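# Hang the clothes rail on two wall hooks

## Task

Seat the clothes rail in both wall hooks so that it stays there by itself, then open the gripper and pull the arm away; the goal fails if the gripper still holds the rail at the end or if the rail only stays up because the robot supports it.

## Robot and tools

Robot: one seven-joint arm with a two-finger parallel gripper. The fingers extend along the gripper's +z axis and close along its y axis. The reported hand point sits between the finger pads when closed, roughly 2 cm short of the tips. Closing pushes the tips about 10 mm further along +z.

Scene frame: origin on the table surface under the arm base, +z up, +y to the left when facing +x. The base may be slightly tilted. The state line reports end_effector_position (m) and end_effector_quat_wxyz, plus linear and angular velocities (m/s, rad/s). At long reach the printed position can be off. Cameras: cam_high, cam_low, cam_wrist, each 672x504, returned in that order.

execute_actions(actions): a list of actions run one after another. Each action is a table of 0 to 15 rows; each row lasts one step of 1/30 s, and if fewer than 15 rows are given the final row repeats to fill 15 steps. A row is 7 numbers in [-1, 1]: dx, dy, dz, rx, ry, rz, opening. The first six are an offset, in the gripper's own axes, from the gripper pose measured when that action began (for the first action in a call, the pose in the latest result). Every row refers back to that same starting pose, not to the row before it. Scale: 1.0 equals 0.6 m for dx, dy, dz and 180 degrees for the rotation; rx, ry, rz form a single rotation vector. opening is absolute, not an offset: +1 fully open (0.084 m), -1 closed. An empty list only returns state and images.

move(target, speed, blocking): drives the gripper along a straight path to one target. target is one 7-number row as above, an offset in gripper axes from the pose in the latest result that showed one, plus the absolute opening, which is applied at the start. speed is path top speed in m/s, 0.002 to 0.5 (default 0.25); turning is capped at twice that in rad/s. Paths last 0.5 to 10 s and are cut at 10 s. The path ignores obstacles; the hand may lag, wander off the line, or overshoot speed near full extension. Faster motion and targets set further beyond a contact give harder hits and pushes. The added "move:" line reports the ending (done = resting near target; others include off_target, moving, held, fault), the limits that applied (paced = clipped pose; held = a check blocked some steps, after which the arm may jump ahead fast), and distance to target. With blocking=false the result comes after 0.5 s while the arm keeps going; further moves or execute_actions are refused until the move is shown finished, so use wait or stop.

wait(seconds): 0 to 10 s, the arm keeps its last command; returns early if a running move finishes. stop(): brakes a running move, needing some distance, more when fast; fingers continue. zoom_image(camera, region): enlarges part of a camera's latest image; region is [x0, y0, x1, y1] pixels from the top-left, at most 504x504. finished_scene(scene): ends the current scene, passing its number; irreversible, and its result tells whether the goal was met and gives the next task.

Motion limits: each control step the commanded pose is clipped to within 70 mm and 16 degrees of the measured pose, then solved by damped IK that favours position over orientation. Big offsets may need several actions, since after an action the arm only proceeds to the last clipped pose. "Hand target" shows where the controller is currently heading. "pose unreachable" means the clearance check (which treats the base mount as part of the arm) altered or blocked the command. Joint ranges (rad): waist -6.283 to 6.283, shoulder -2.059 to 2.094, upper arm roll -6.283 to 6.283, elbow -0.192 to 3.927, forearm roll -6.283 to 6.283, wrist pitch -1.693 to 3.142, wrist roll -6.283 to 6.283. Joint targets move at most 3.14 rad/s.

Gripping: grip_measured is the current finger opening on the command scale. To hold, keep commanding a value well below it; a bigger gap squeezes harder (about 24 N per pad up to ~6 cm objects). Fast closing can spike force. Re-sending grip_measured still grips lightly.

Torques and faults: reported joint torques include offsets and noise and are not what faults are judged on. Load limits (N m): waist 45.5, shoulder 45.5, upper arm roll 27.3, elbow 27.3, forearm roll 27.3, wrist pitch 18.2, wrist roll 18.2; the held object's weight adds. Reaching one stops the arm, backs that joint off, freezes it 10 s and drops the rest of the call. Holding loads heats motors: a MOTOR HOT warning appears from 65 °C, and at 80 °C an OVER-TEMPERATURE FAULT brakes the arm until it cools. The arm keeps holding its last command while you think, and an arm blocked by an object keeps pressing until commanded otherwise.

Avoid: dropping or slamming the rail, pressing hard into the wall or hooks, and knocking anything off the table. Occasional brief tugs on the held rail or nudges to loose objects may happen. At the end, open the fingers, confirm the rail rests in both hooks, and back the gripper away before finishing.

Each tool is called after "Emit:" as name(argument=value, ...) on one line, values as JSON.

## Session

Emit:
execute_actions(actions=[])

Scene clock: 0.00 s.
end_effector_position=(+0.2611, -0.0096, +0.2455) grip_measured=+1.00 end_effector_quat_wxyz=(-0.137, +0.886, +0.442, -0.022) end_effector_velocity=(+0.000, +0.000, -0.000) end_effector_angular_velocity=(-0.000, +0.000, -0.001)
Joint positions: [-0.113  0.475 -0.51   0.871  0.679  1.51  -2.18   0.084]
Joint velocities: [ 0.    -0.    -0.    -0.     0.     0.     0.001  0.   ]
Joint torques (N m, as the arm reports them, + toward a larger angle): no reading
Hand target: +0.261, -0.010, +0.245; -0.137, +0.886, +0.442, -0.022

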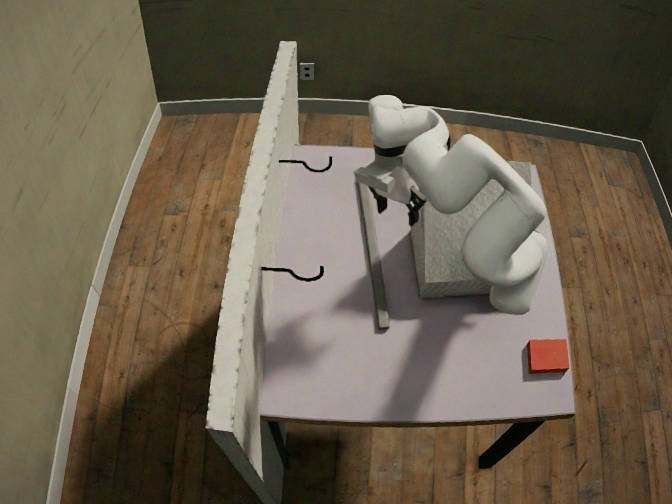

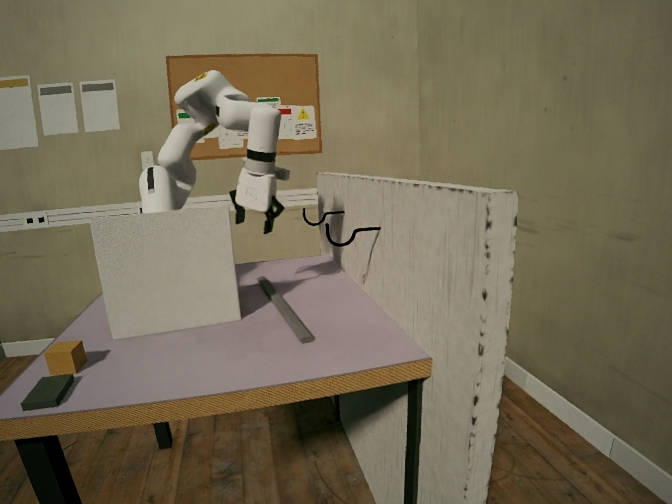

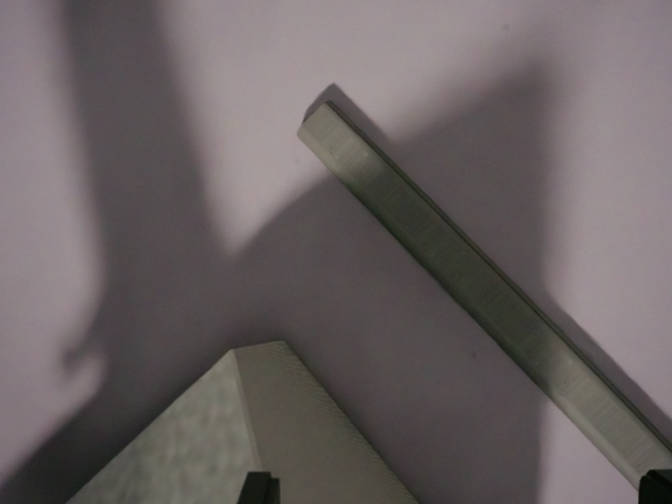

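Emit:
move(target=[0.05,0.1,-0.1,-0.073,-0.053,-0.204,1])

Scene clock: 8.03 s.
end_effector_position=(+0.3356, -0.0333, +0.2899) grip_measured=+1.00 end_effector_quat_wxyz=(+0.000, +0.708, +0.707, +0.000) end_effector_velocity=(+0.001, -0.001, +0.000) end_effector_angular_velocity=(-0.001, -0.006, +0.012)
Joint positions: [-0.136  0.395 -0.454  0.955  0.709  1.319 -2.693  0.084]
Joint velocities: [-0.003  0.     0.002 -0.     0.004 -0.004 -0.014 -0.   ]
Joint torques (N m, as the arm reports them, + toward a larger angle): [-12.19 -10.82 -11.77  10.79   0.69  -2.35   0.2 ]
Hand target: +0.336, -0.033, +0.290; +0.000, +0.707, +0.707, +0.000
Off the commanded pose: 0.000 m, 0 deg.
move: done

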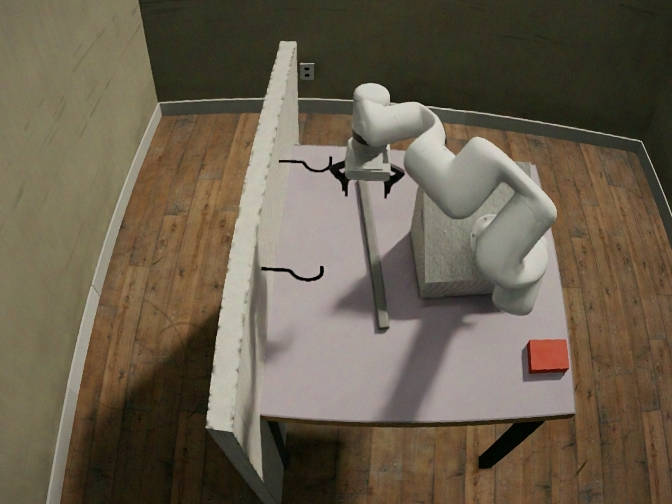

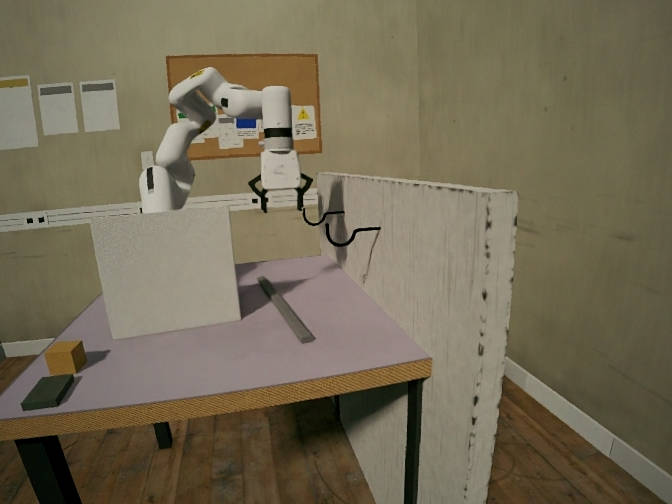

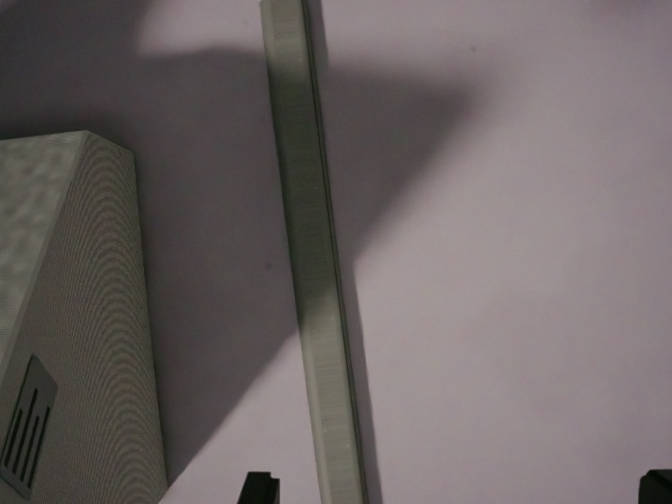

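Emit:
move(target=[0,-0.04,0.32,0,0,-0.025,1])

Scene clock: 13.13 s.
end_effector_position=(+0.3115, -0.0325, +0.0980) grip_measured=+1.00 end_effector_quat_wxyz=(-0.000, +0.679, +0.734, +0.000) end_effector_velocity=(+0.001, -0.000, -0.002) end_effector_angular_velocity=(+0.002, -0.003, +0.001)
Joint positions: [-0.014  0.608 -0.221  0.721  1.148  0.936 -3.024  0.084]
Joint velocities: [-0.001  0.007  0.005  0.003  0.01  -0.003 -0.007 -0.   ]
Joint torques (N m, as the arm reports them, + toward a larger angle): [-14.2  -11.26 -12.87   7.32   0.78  -2.29   0.09]
Hand target: +0.311, -0.032, +0.098; -0.000, +0.679, +0.734, +0.000
Off the commanded pose: 0.001 m, 0 deg.
move: done

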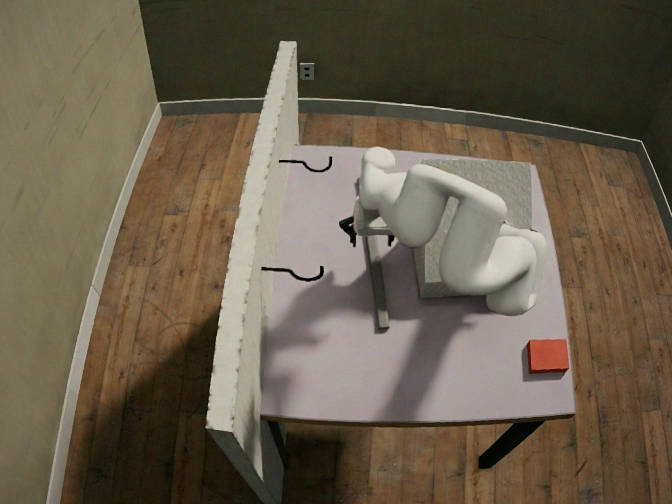

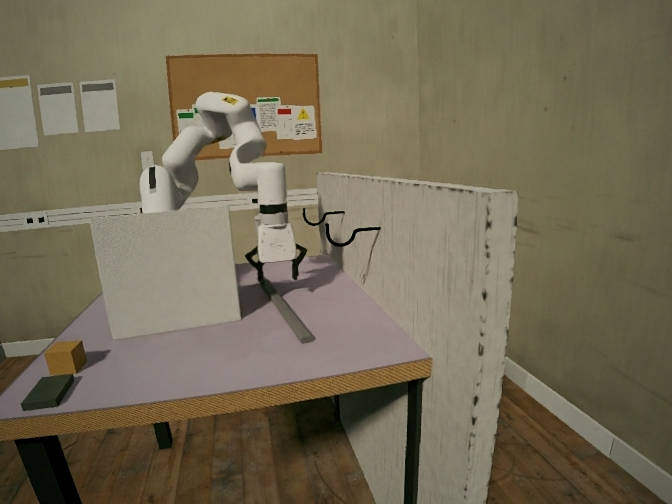

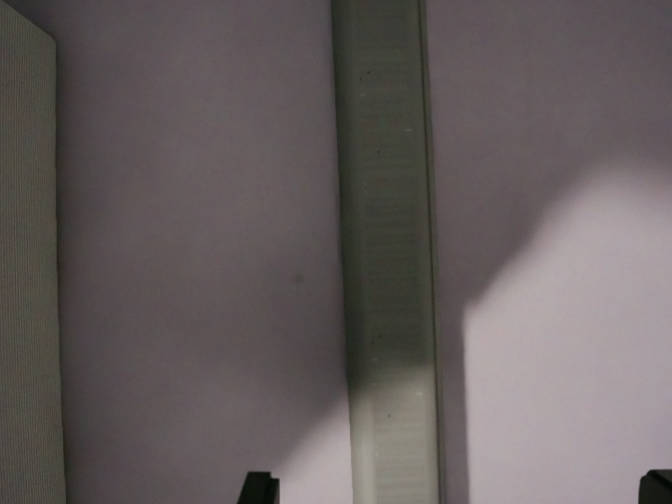

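Emit:
move(target=[-0.1,-0.004,0.08,0,0,-0.01,0.6])

Emit:
move(target=[0,0,0.037,0,0,0,0.6], speed=0.06)

Scene clock: 17.60 s.
end_effector_position=(+0.3137, -0.0923, +0.0500) grip_measured=+0.59 end_effector_quat_wxyz=(-0.000, +0.667, +0.745, -0.000) end_effector_velocity=(+0.000, -0.002, -0.002) end_effector_angular_velocity=(+0.001, +0.001, +0.001)
Joint positions: [-0.069  0.879 -0.174  0.875  1.251  0.899 -3.199  0.069]
Joint velocities: [-0.002  0.011  0.002  0.008  0.002  0.    -0.005  0.   ]
Joint torques (N m, as the arm reports them, + toward a larger angle): [-15.43 -12.55 -13.53   6.17   0.75  -2.26   0.47]
Hand target: +0.314, -0.093, +0.050; -0.000, +0.667, +0.745, -0.000
Off the commanded pose: 0.000 m, 0 deg.
move: done

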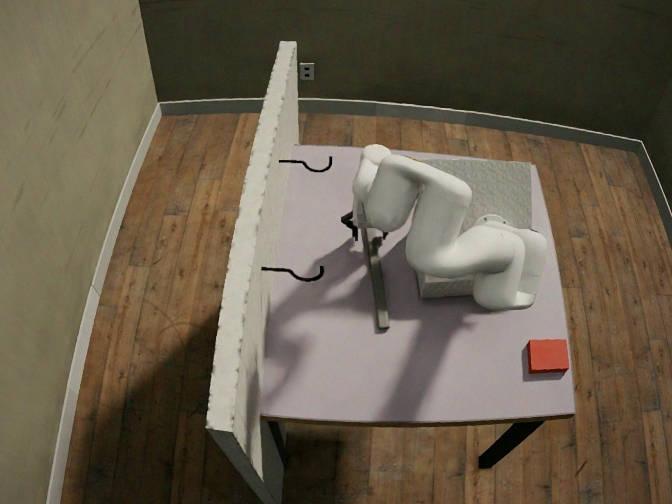

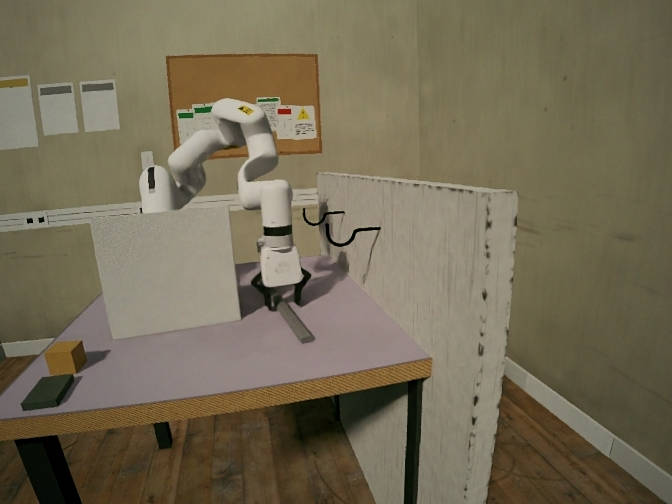

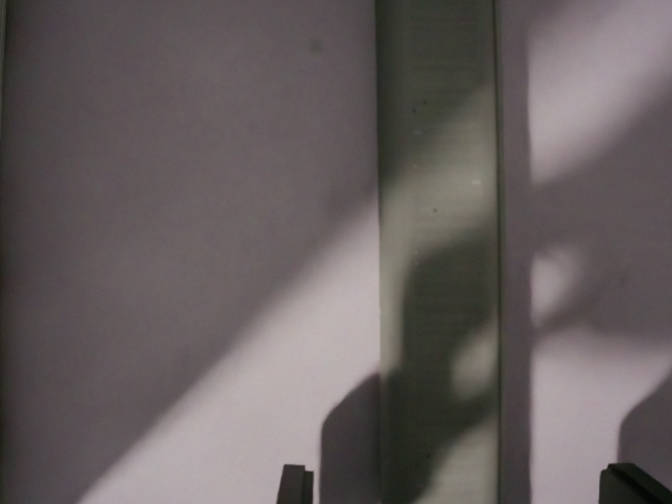

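Scene clock: 18.70 s.
end_effector_position=(+0.3205, -0.0937, +0.0347) grip_measured=+0.99 end_effector_quat_wxyz=(+0.009, +0.666, +0.746, +0.001) end_effector_velocity=(-0.002, +0.001, -0.000) end_effector_angular_velocity=(+0.001, +0.002, +0.000)
Joint positions: [-0.055  0.914 -0.151  0.896  1.309  0.872 -3.225  0.084]
Joint velocities: [ 0.008 -0.001 -0.007 -0.004  0.005  0.006 -0.004 -0.   ]
Joint torques (N m, as the arm reports them, + toward a larger angle): [-4.25  7.9   0.28 -2.29  1.68 -3.68 -1.92]
Hand target: +0.314, -0.092, +0.028; -0.000, +0.667, +0.745, -0.000
Off the commanded pose: 0.010 m, 1 deg.
move: off_target

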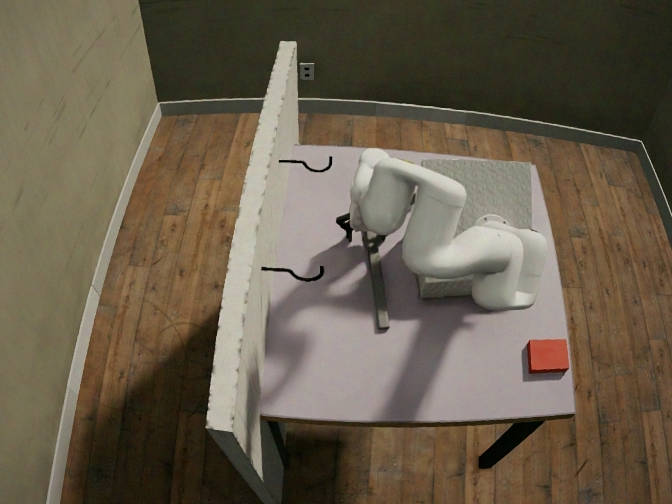

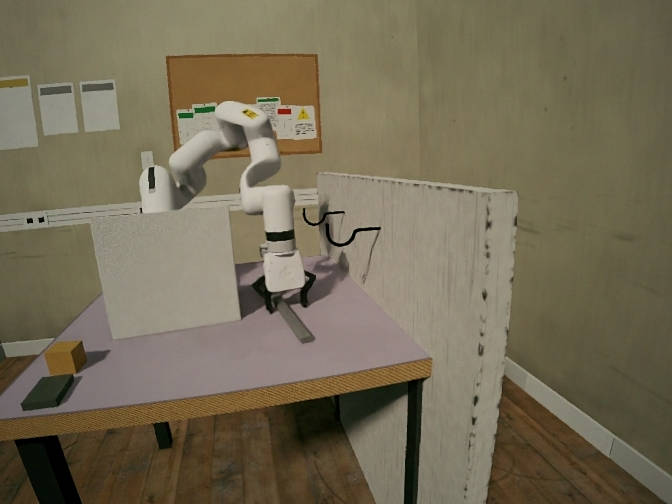

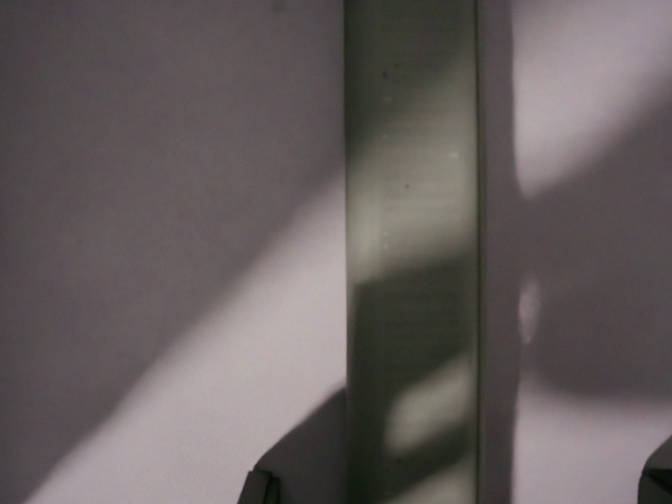

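Height reads about 2.5 cm too high; back up.

Emit:
move(target=[0,-0.015,-0.022,0.006,0,0,0.9], speed=0.05)

Emit:
execute_actions(actions=[[[0,0,0,0,0,0,0.1]],[[0,0,0,0,0,0,-0.25]],[[0,0,0,0,0,0,-0.5],[0,0,0,0,0,0,-0.6],[0,0,0,0,0,0,-0.7],[0,0,0,0,0,0,-1]]])

Emit:
move(target=[0,0,-0.06,0,0,0,-1], speed=0.08)

Scene clock: 23.87 s.
end_effector_position=(+0.3111, -0.0945, +0.0474) grip_measured=+0.90 end_effector_quat_wxyz=(+0.002, +0.666, +0.746, -0.006) end_effector_velocity=(+0.002, -0.001, +0.003) end_effector_angular_velocity=(-0.003, -0.004, +0.001)
Joint positions: [-0.056  0.885 -0.179  0.871  1.262  0.89  -3.21   0.08 ]
Joint velocities: [-0.001 -0.003 -0.003  0.001 -0.001 -0.     0.    -0.   ]
Joint torques (N m, as the arm reports them, + toward a larger angle): [-15.55 -12.19 -14.25   5.75   0.81  -2.45   0.15]
Hand target: +0.311, -0.095, +0.048; +0.003, +0.666, +0.746, -0.006
Off the commanded pose: 0.000 m, 0 deg.
move: done

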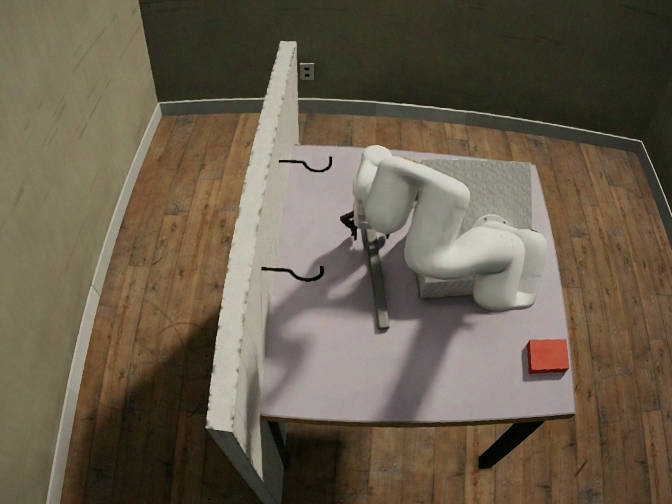

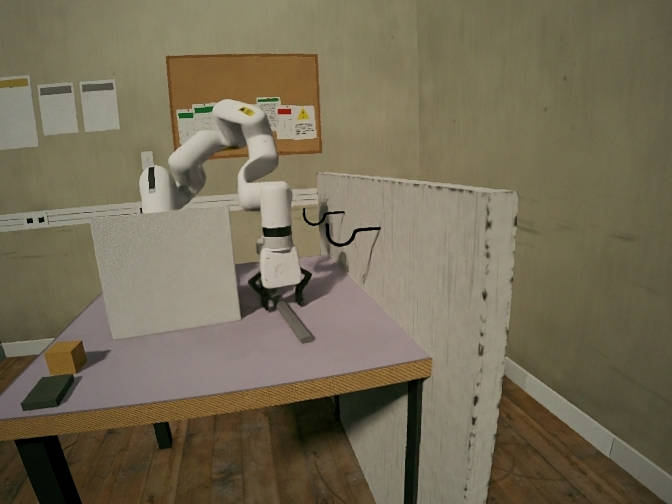

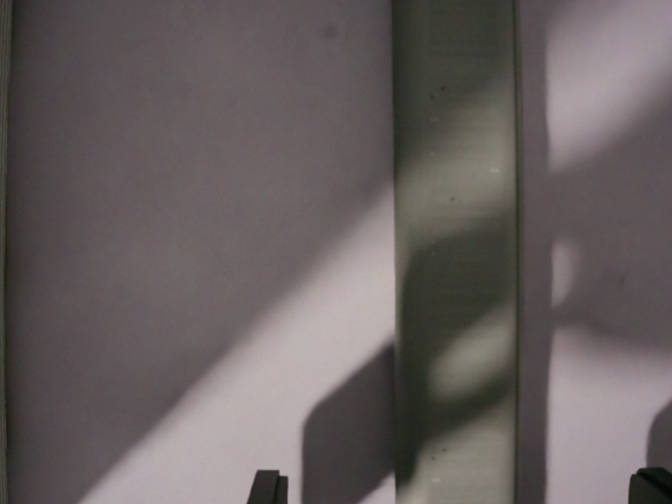

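Scene clock: 25.37 s.
end_effector_position=(+0.3112, -0.0945, +0.0475) grip_measured=-0.34 end_effector_quat_wxyz=(+0.002, +0.666, +0.746, -0.006) end_effector_velocity=(+0.001, +0.001, -0.000) end_effector_angular_velocity=(+0.000, -0.000, +0.004)
Joint positions: [-0.056  0.885 -0.179  0.872  1.262  0.89  -3.21   0.029]
Joint velocities: [ 0.001 -0.     0.001  0.001  0.     0.    -0.002  0.   ]
Joint torques (N m, as the arm reports them, + toward a larger angle): [-15.28 -11.8  -13.63   5.65   0.77  -2.27   0.14]
Hand target: +0.311, -0.095, +0.047; +0.002, +0.666, +0.746, -0.006
Off the commanded pose: 0.000 m, 0 deg.

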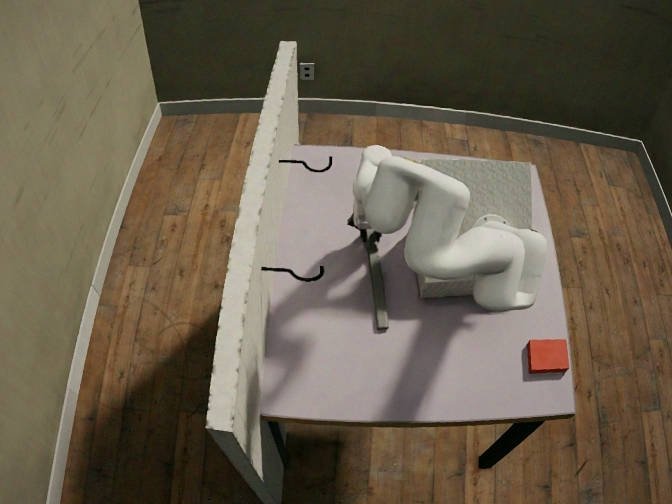

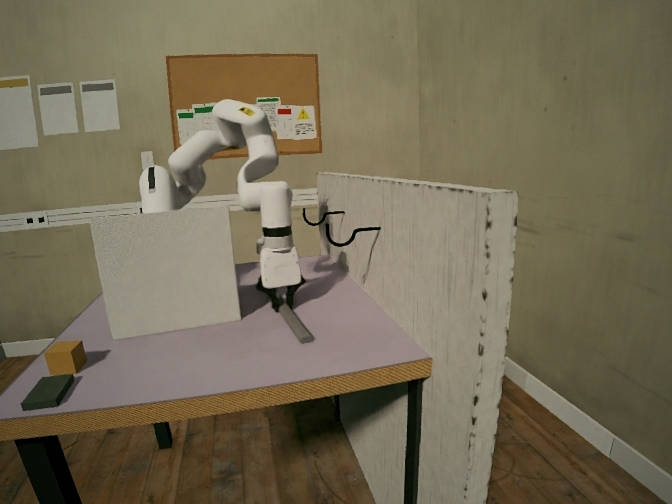

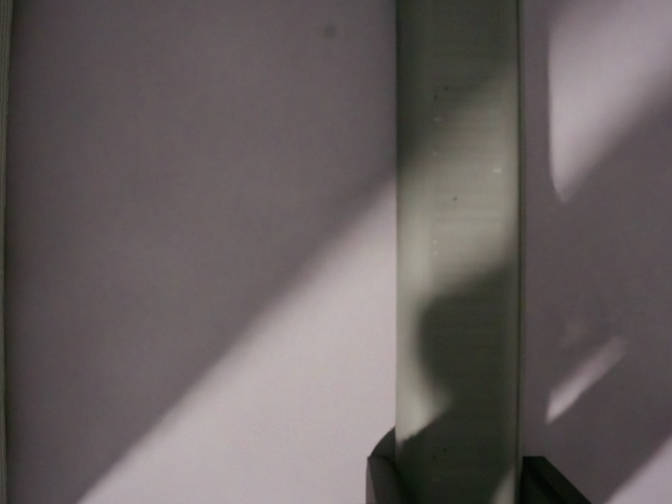

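Scene clock: 26.30 s.
end_effector_position=(+0.3113, -0.0942, +0.0831) grip_measured=-0.34 end_effector_quat_wxyz=(+0.002, +0.666, +0.746, -0.006) end_effector_velocity=(+0.000, +0.001, +0.003) end_effector_angular_velocity=(+0.000, +0.000, -0.000)
Joint positions: [-0.07   0.812 -0.236  0.852  1.171  0.939 -3.165  0.029]
Joint velocities: [-0.001 -0.007 -0.005 -0.001 -0.009  0.005  0.005 -0.   ]
Joint torques (N m, as the arm reports them, + toward a larger angle): [-15.42 -12.51 -14.81   6.69   0.31  -2.29   0.02]
Hand target: +0.311, -0.094, +0.084; +0.002, +0.666, +0.746, -0.006
Off the commanded pose: 0.000 m, 0 deg.
move: done

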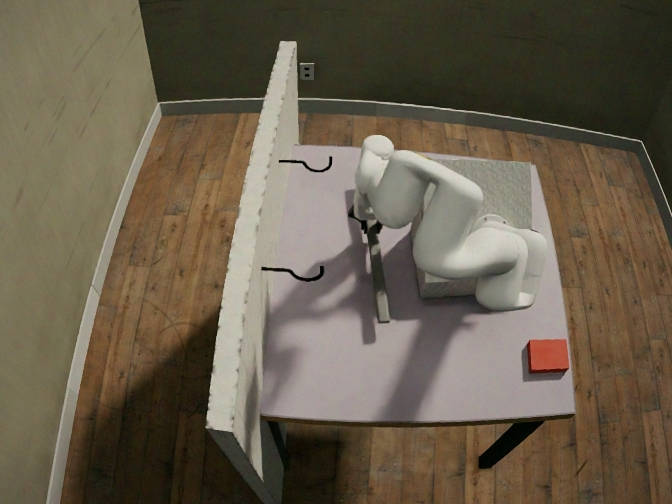

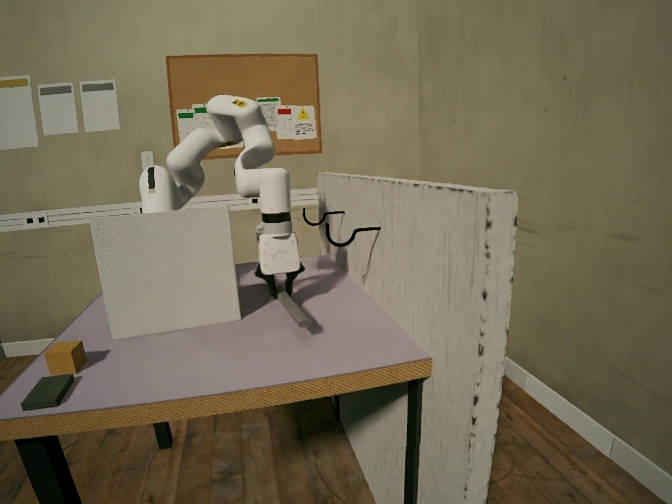

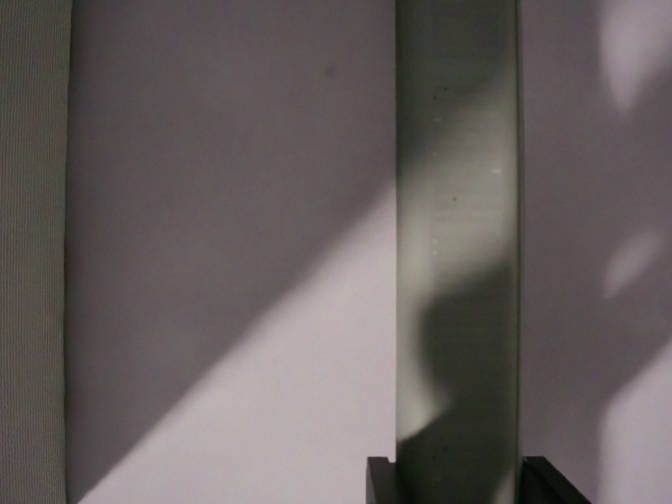

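Emit:
move(target=[0.155,0.03,-0.39,0,0,0.03,-1], speed=0.2)

Scene clock: 34.53 s.
end_effector_position=(+0.3197, +0.0023, +0.3164) grip_measured=-0.34 end_effector_quat_wxyz=(+0.003, +0.701, +0.713, -0.005) end_effector_velocity=(+0.001, +0.002, +0.002) end_effector_angular_velocity=(+0.000, +0.001, +0.002)
Joint positions: [-0.084  0.239 -0.51   0.9    0.631  1.364 -2.628  0.029]
Joint velocities: [ 0.001 -0.003 -0.001  0.004 -0.002  0.005  0.003 -0.   ]
Joint torques (N m, as the arm reports them, + toward a larger angle): [-11.93  -8.11 -11.71  12.25   0.85  -2.55   0.01]
Hand target: +0.320, +0.002, +0.317; +0.003, +0.701, +0.714, -0.005
Off the commanded pose: 0.001 m, 0 deg.
move: done

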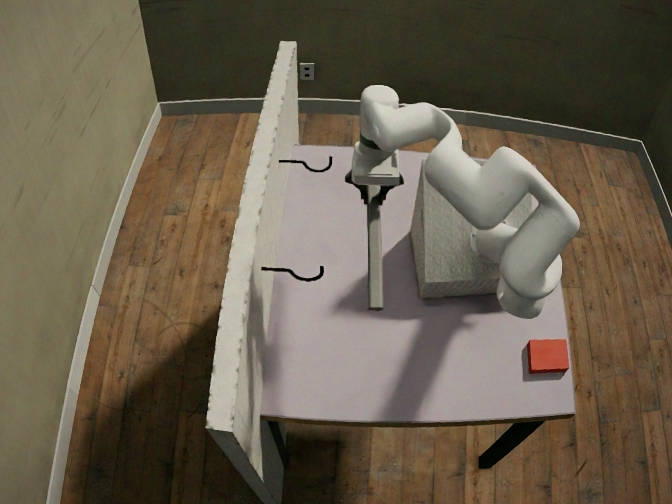

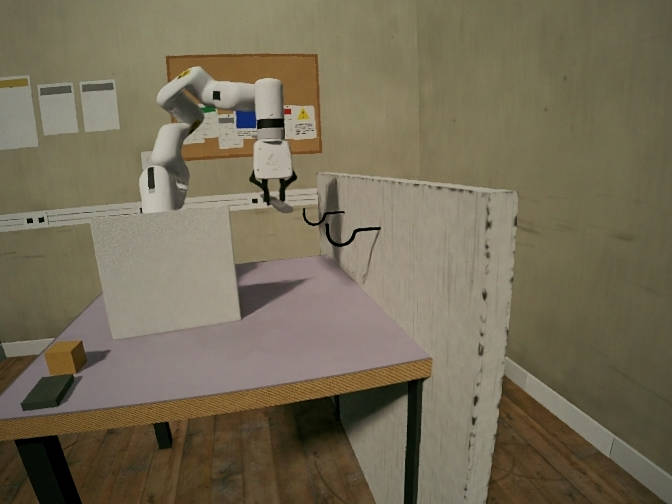

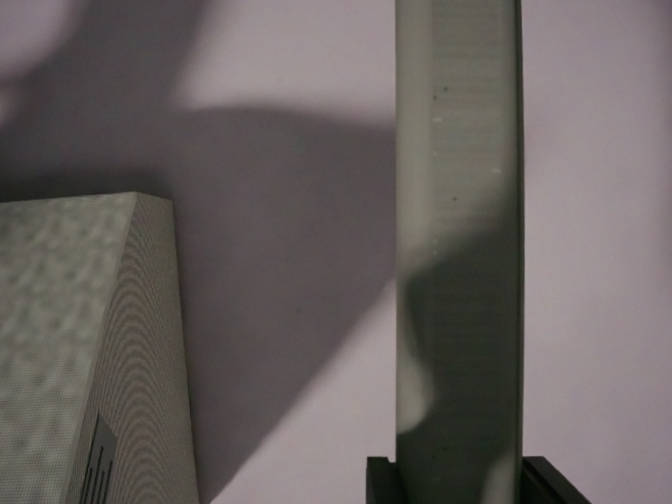

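Emit:
move(target=[-0.03,0.24,-0.01,0,0,0.013,-1], speed=0.15)

Emit:
zoom_image(camera="cam_low", region=[260,150,420,270])

Scene clock: 39.50 s.
end_effector_position=(+0.4638, -0.0124, +0.3214) grip_measured=-0.34 end_effector_quat_wxyz=(+0.003, +0.715, +0.699, -0.005) end_effector_velocity=(+0.002, -0.001, +0.000) end_effector_angular_velocity=(+0.002, +0.003, -0.000)
Joint positions: [-0.116  0.629 -0.401  1.425  0.792  1.484 -2.472  0.029]
Joint velocities: [-0.003  0.01   0.003  0.014  0.001  0.007  0.003  0.   ]
Joint torques (N m, as the arm reports them, + toward a larger angle): [-18.88 -14.01 -14.94  10.13   1.    -2.53  -0.14]
Hand target: +0.464, -0.012, +0.321; +0.003, +0.715, +0.699, -0.006
Off the commanded pose: 0.001 m, 0 deg.
move: done

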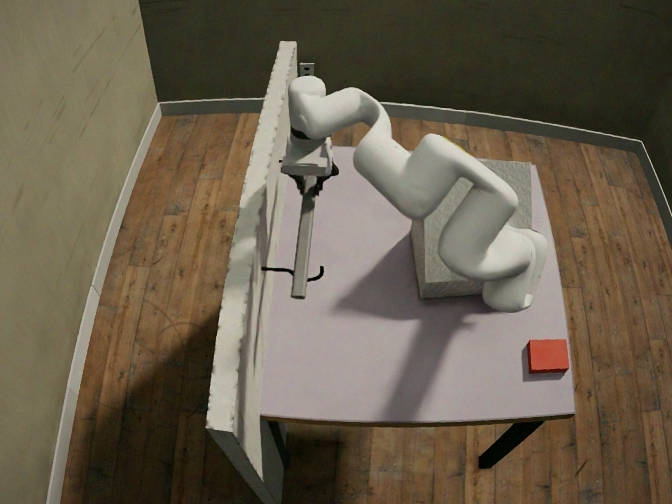

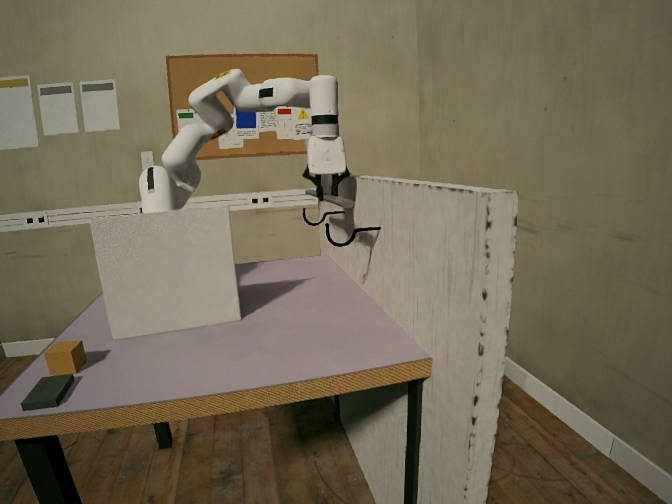

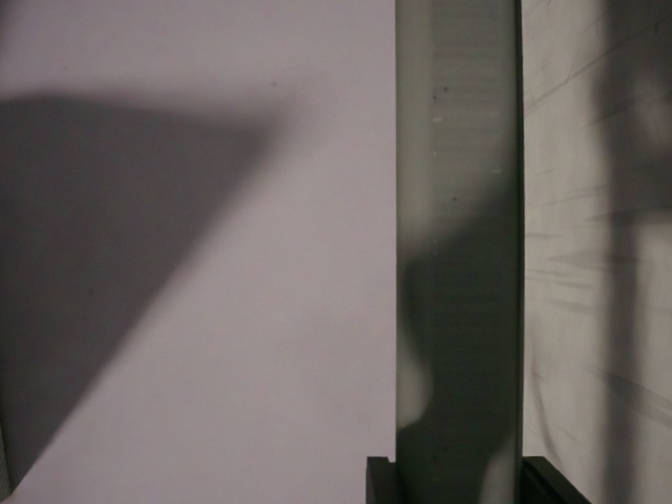

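Region (260, 150, 420, 270) of cam_low's 672x504 image, scaled by 3.150, with more detail than that image has; it fills the top 378 rows of this view, and the rest is white.

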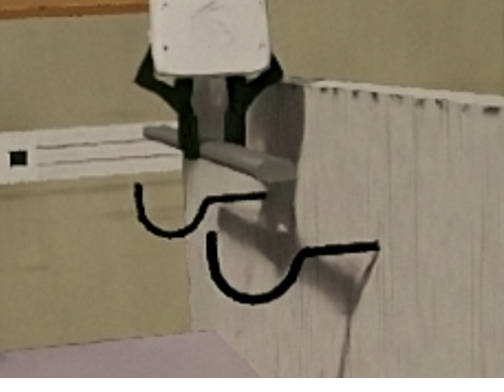

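Emit:
move(target=[0,-0.012,0.1,0,0,-0.006,-1], speed=0.08)

Emit:
zoom_image(camera="cam_low", region=[260,150,420,270])

Scene clock: 43.77 s.
end_effector_position=(+0.4565, -0.0128, +0.2620) grip_measured=-0.34 end_effector_quat_wxyz=(+0.003, +0.708, +0.706, -0.005) end_effector_velocity=(-0.000, +0.000, -0.003) end_effector_angular_velocity=(+0.001, -0.000, +0.002)
Joint positions: [-0.057  0.626 -0.369  1.285  0.846  1.347 -2.532  0.029]
Joint velocities: [ 0.002  0.001  0.003 -0.006  0.004 -0.007 -0.004  0.   ]
Joint torques (N m, as the arm reports them, + toward a larger angle): [-18.08 -14.2  -15.57   9.87   1.06  -2.29   0.08]
Hand target: +0.456, -0.013, +0.261; +0.003, +0.708, +0.706, -0.005
Off the commanded pose: 0.001 m, 0 deg.
move: done

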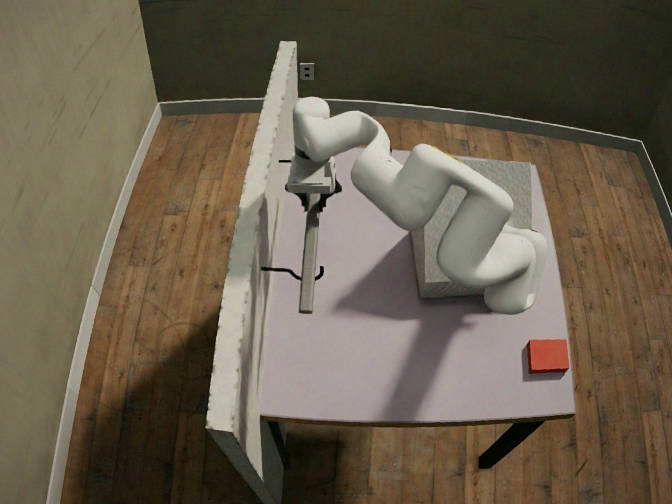

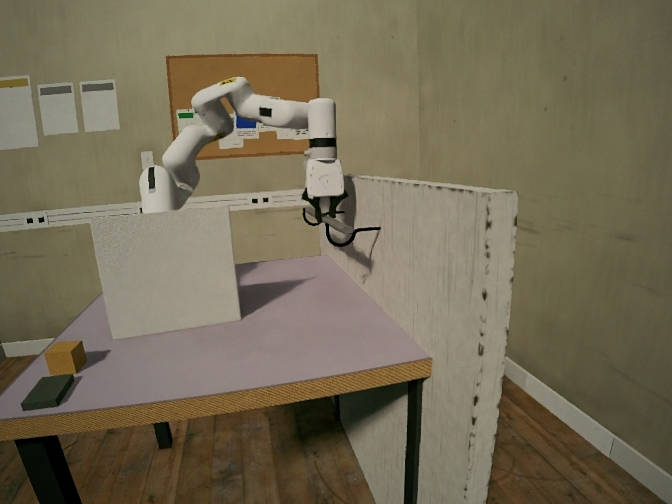

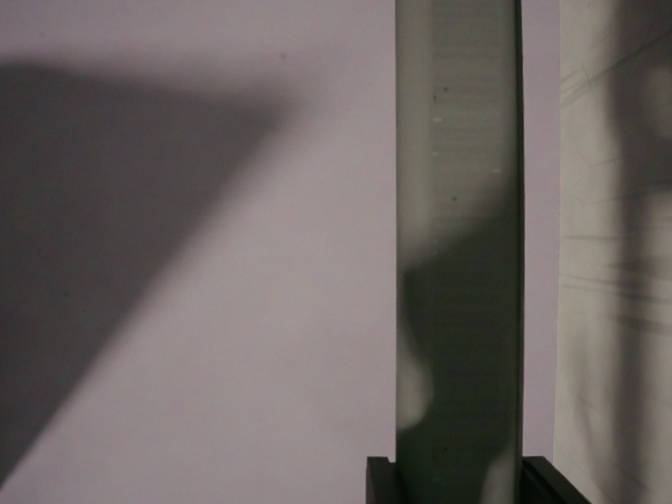

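Region (260, 150, 420, 270) of cam_low's 672x504 image, scaled by 3.150, with more detail than that image has; it fills the top 378 rows of this view, and the rest is white.

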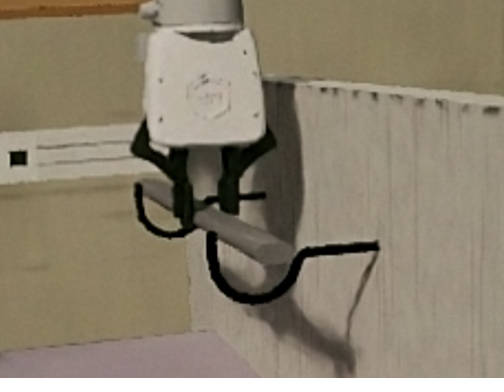

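Emit:
move(target=[0,0.004,0.04,0,0,0.003,-1], speed=0.04)

Emit:
zoom_image(camera="cam_low", region=[260,150,420,270])

Scene clock: 49.53 s.
end_effector_position=(+0.4588, -0.0131, +0.2383) grip_measured=-0.34 end_effector_quat_wxyz=(+0.003, +0.712, +0.703, -0.005) end_effector_velocity=(+0.001, +0.001, -0.002) end_effector_angular_velocity=(-0.001, -0.000, +0.001)
Joint positions: [-0.036  0.645 -0.351  1.26   0.877  1.3   -2.534  0.029]
Joint velocities: [ 0.004  0.002  0.002 -0.001  0.004 -0.005  0.001  0.   ]
Joint torques (N m, as the arm reports them, + toward a larger angle): [-18.99 -14.28 -15.66   9.97   0.94  -2.44   0.21]
Hand target: +0.459, -0.013, +0.238; +0.003, +0.712, +0.703, -0.005
Off the commanded pose: 0.000 m, 0 deg.
move: done

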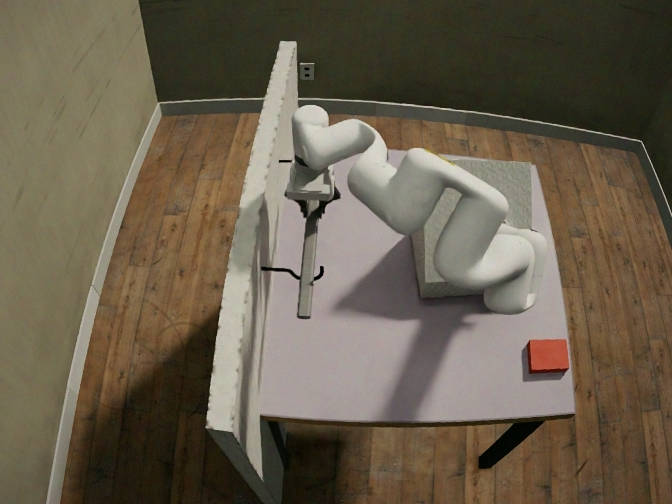

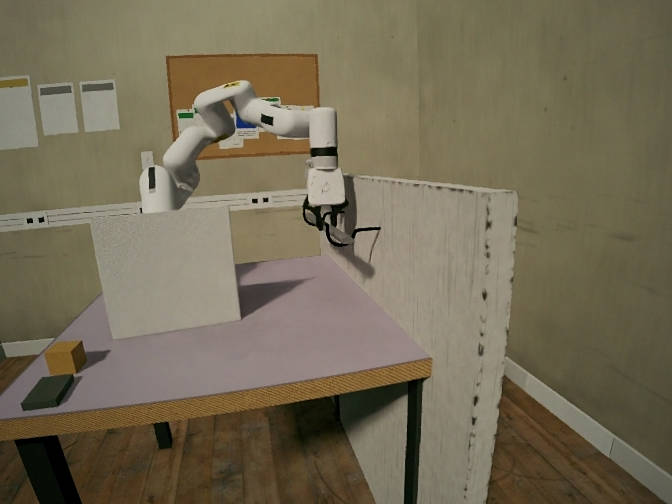

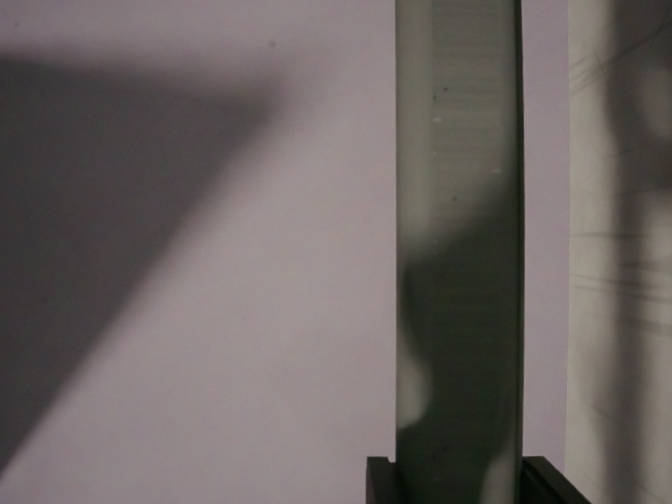

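Region (260, 150, 420, 270) of cam_low's 672x504 image, scaled by 3.150, with more detail than that image has; it fills the top 378 rows of this view, and the rest is white.

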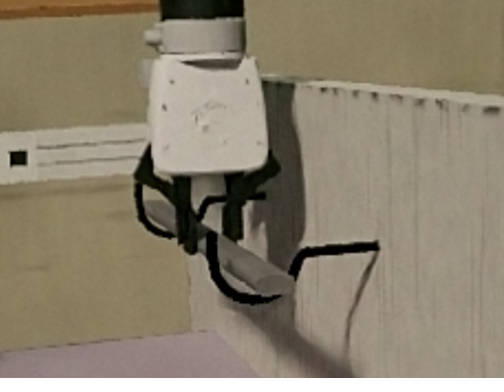

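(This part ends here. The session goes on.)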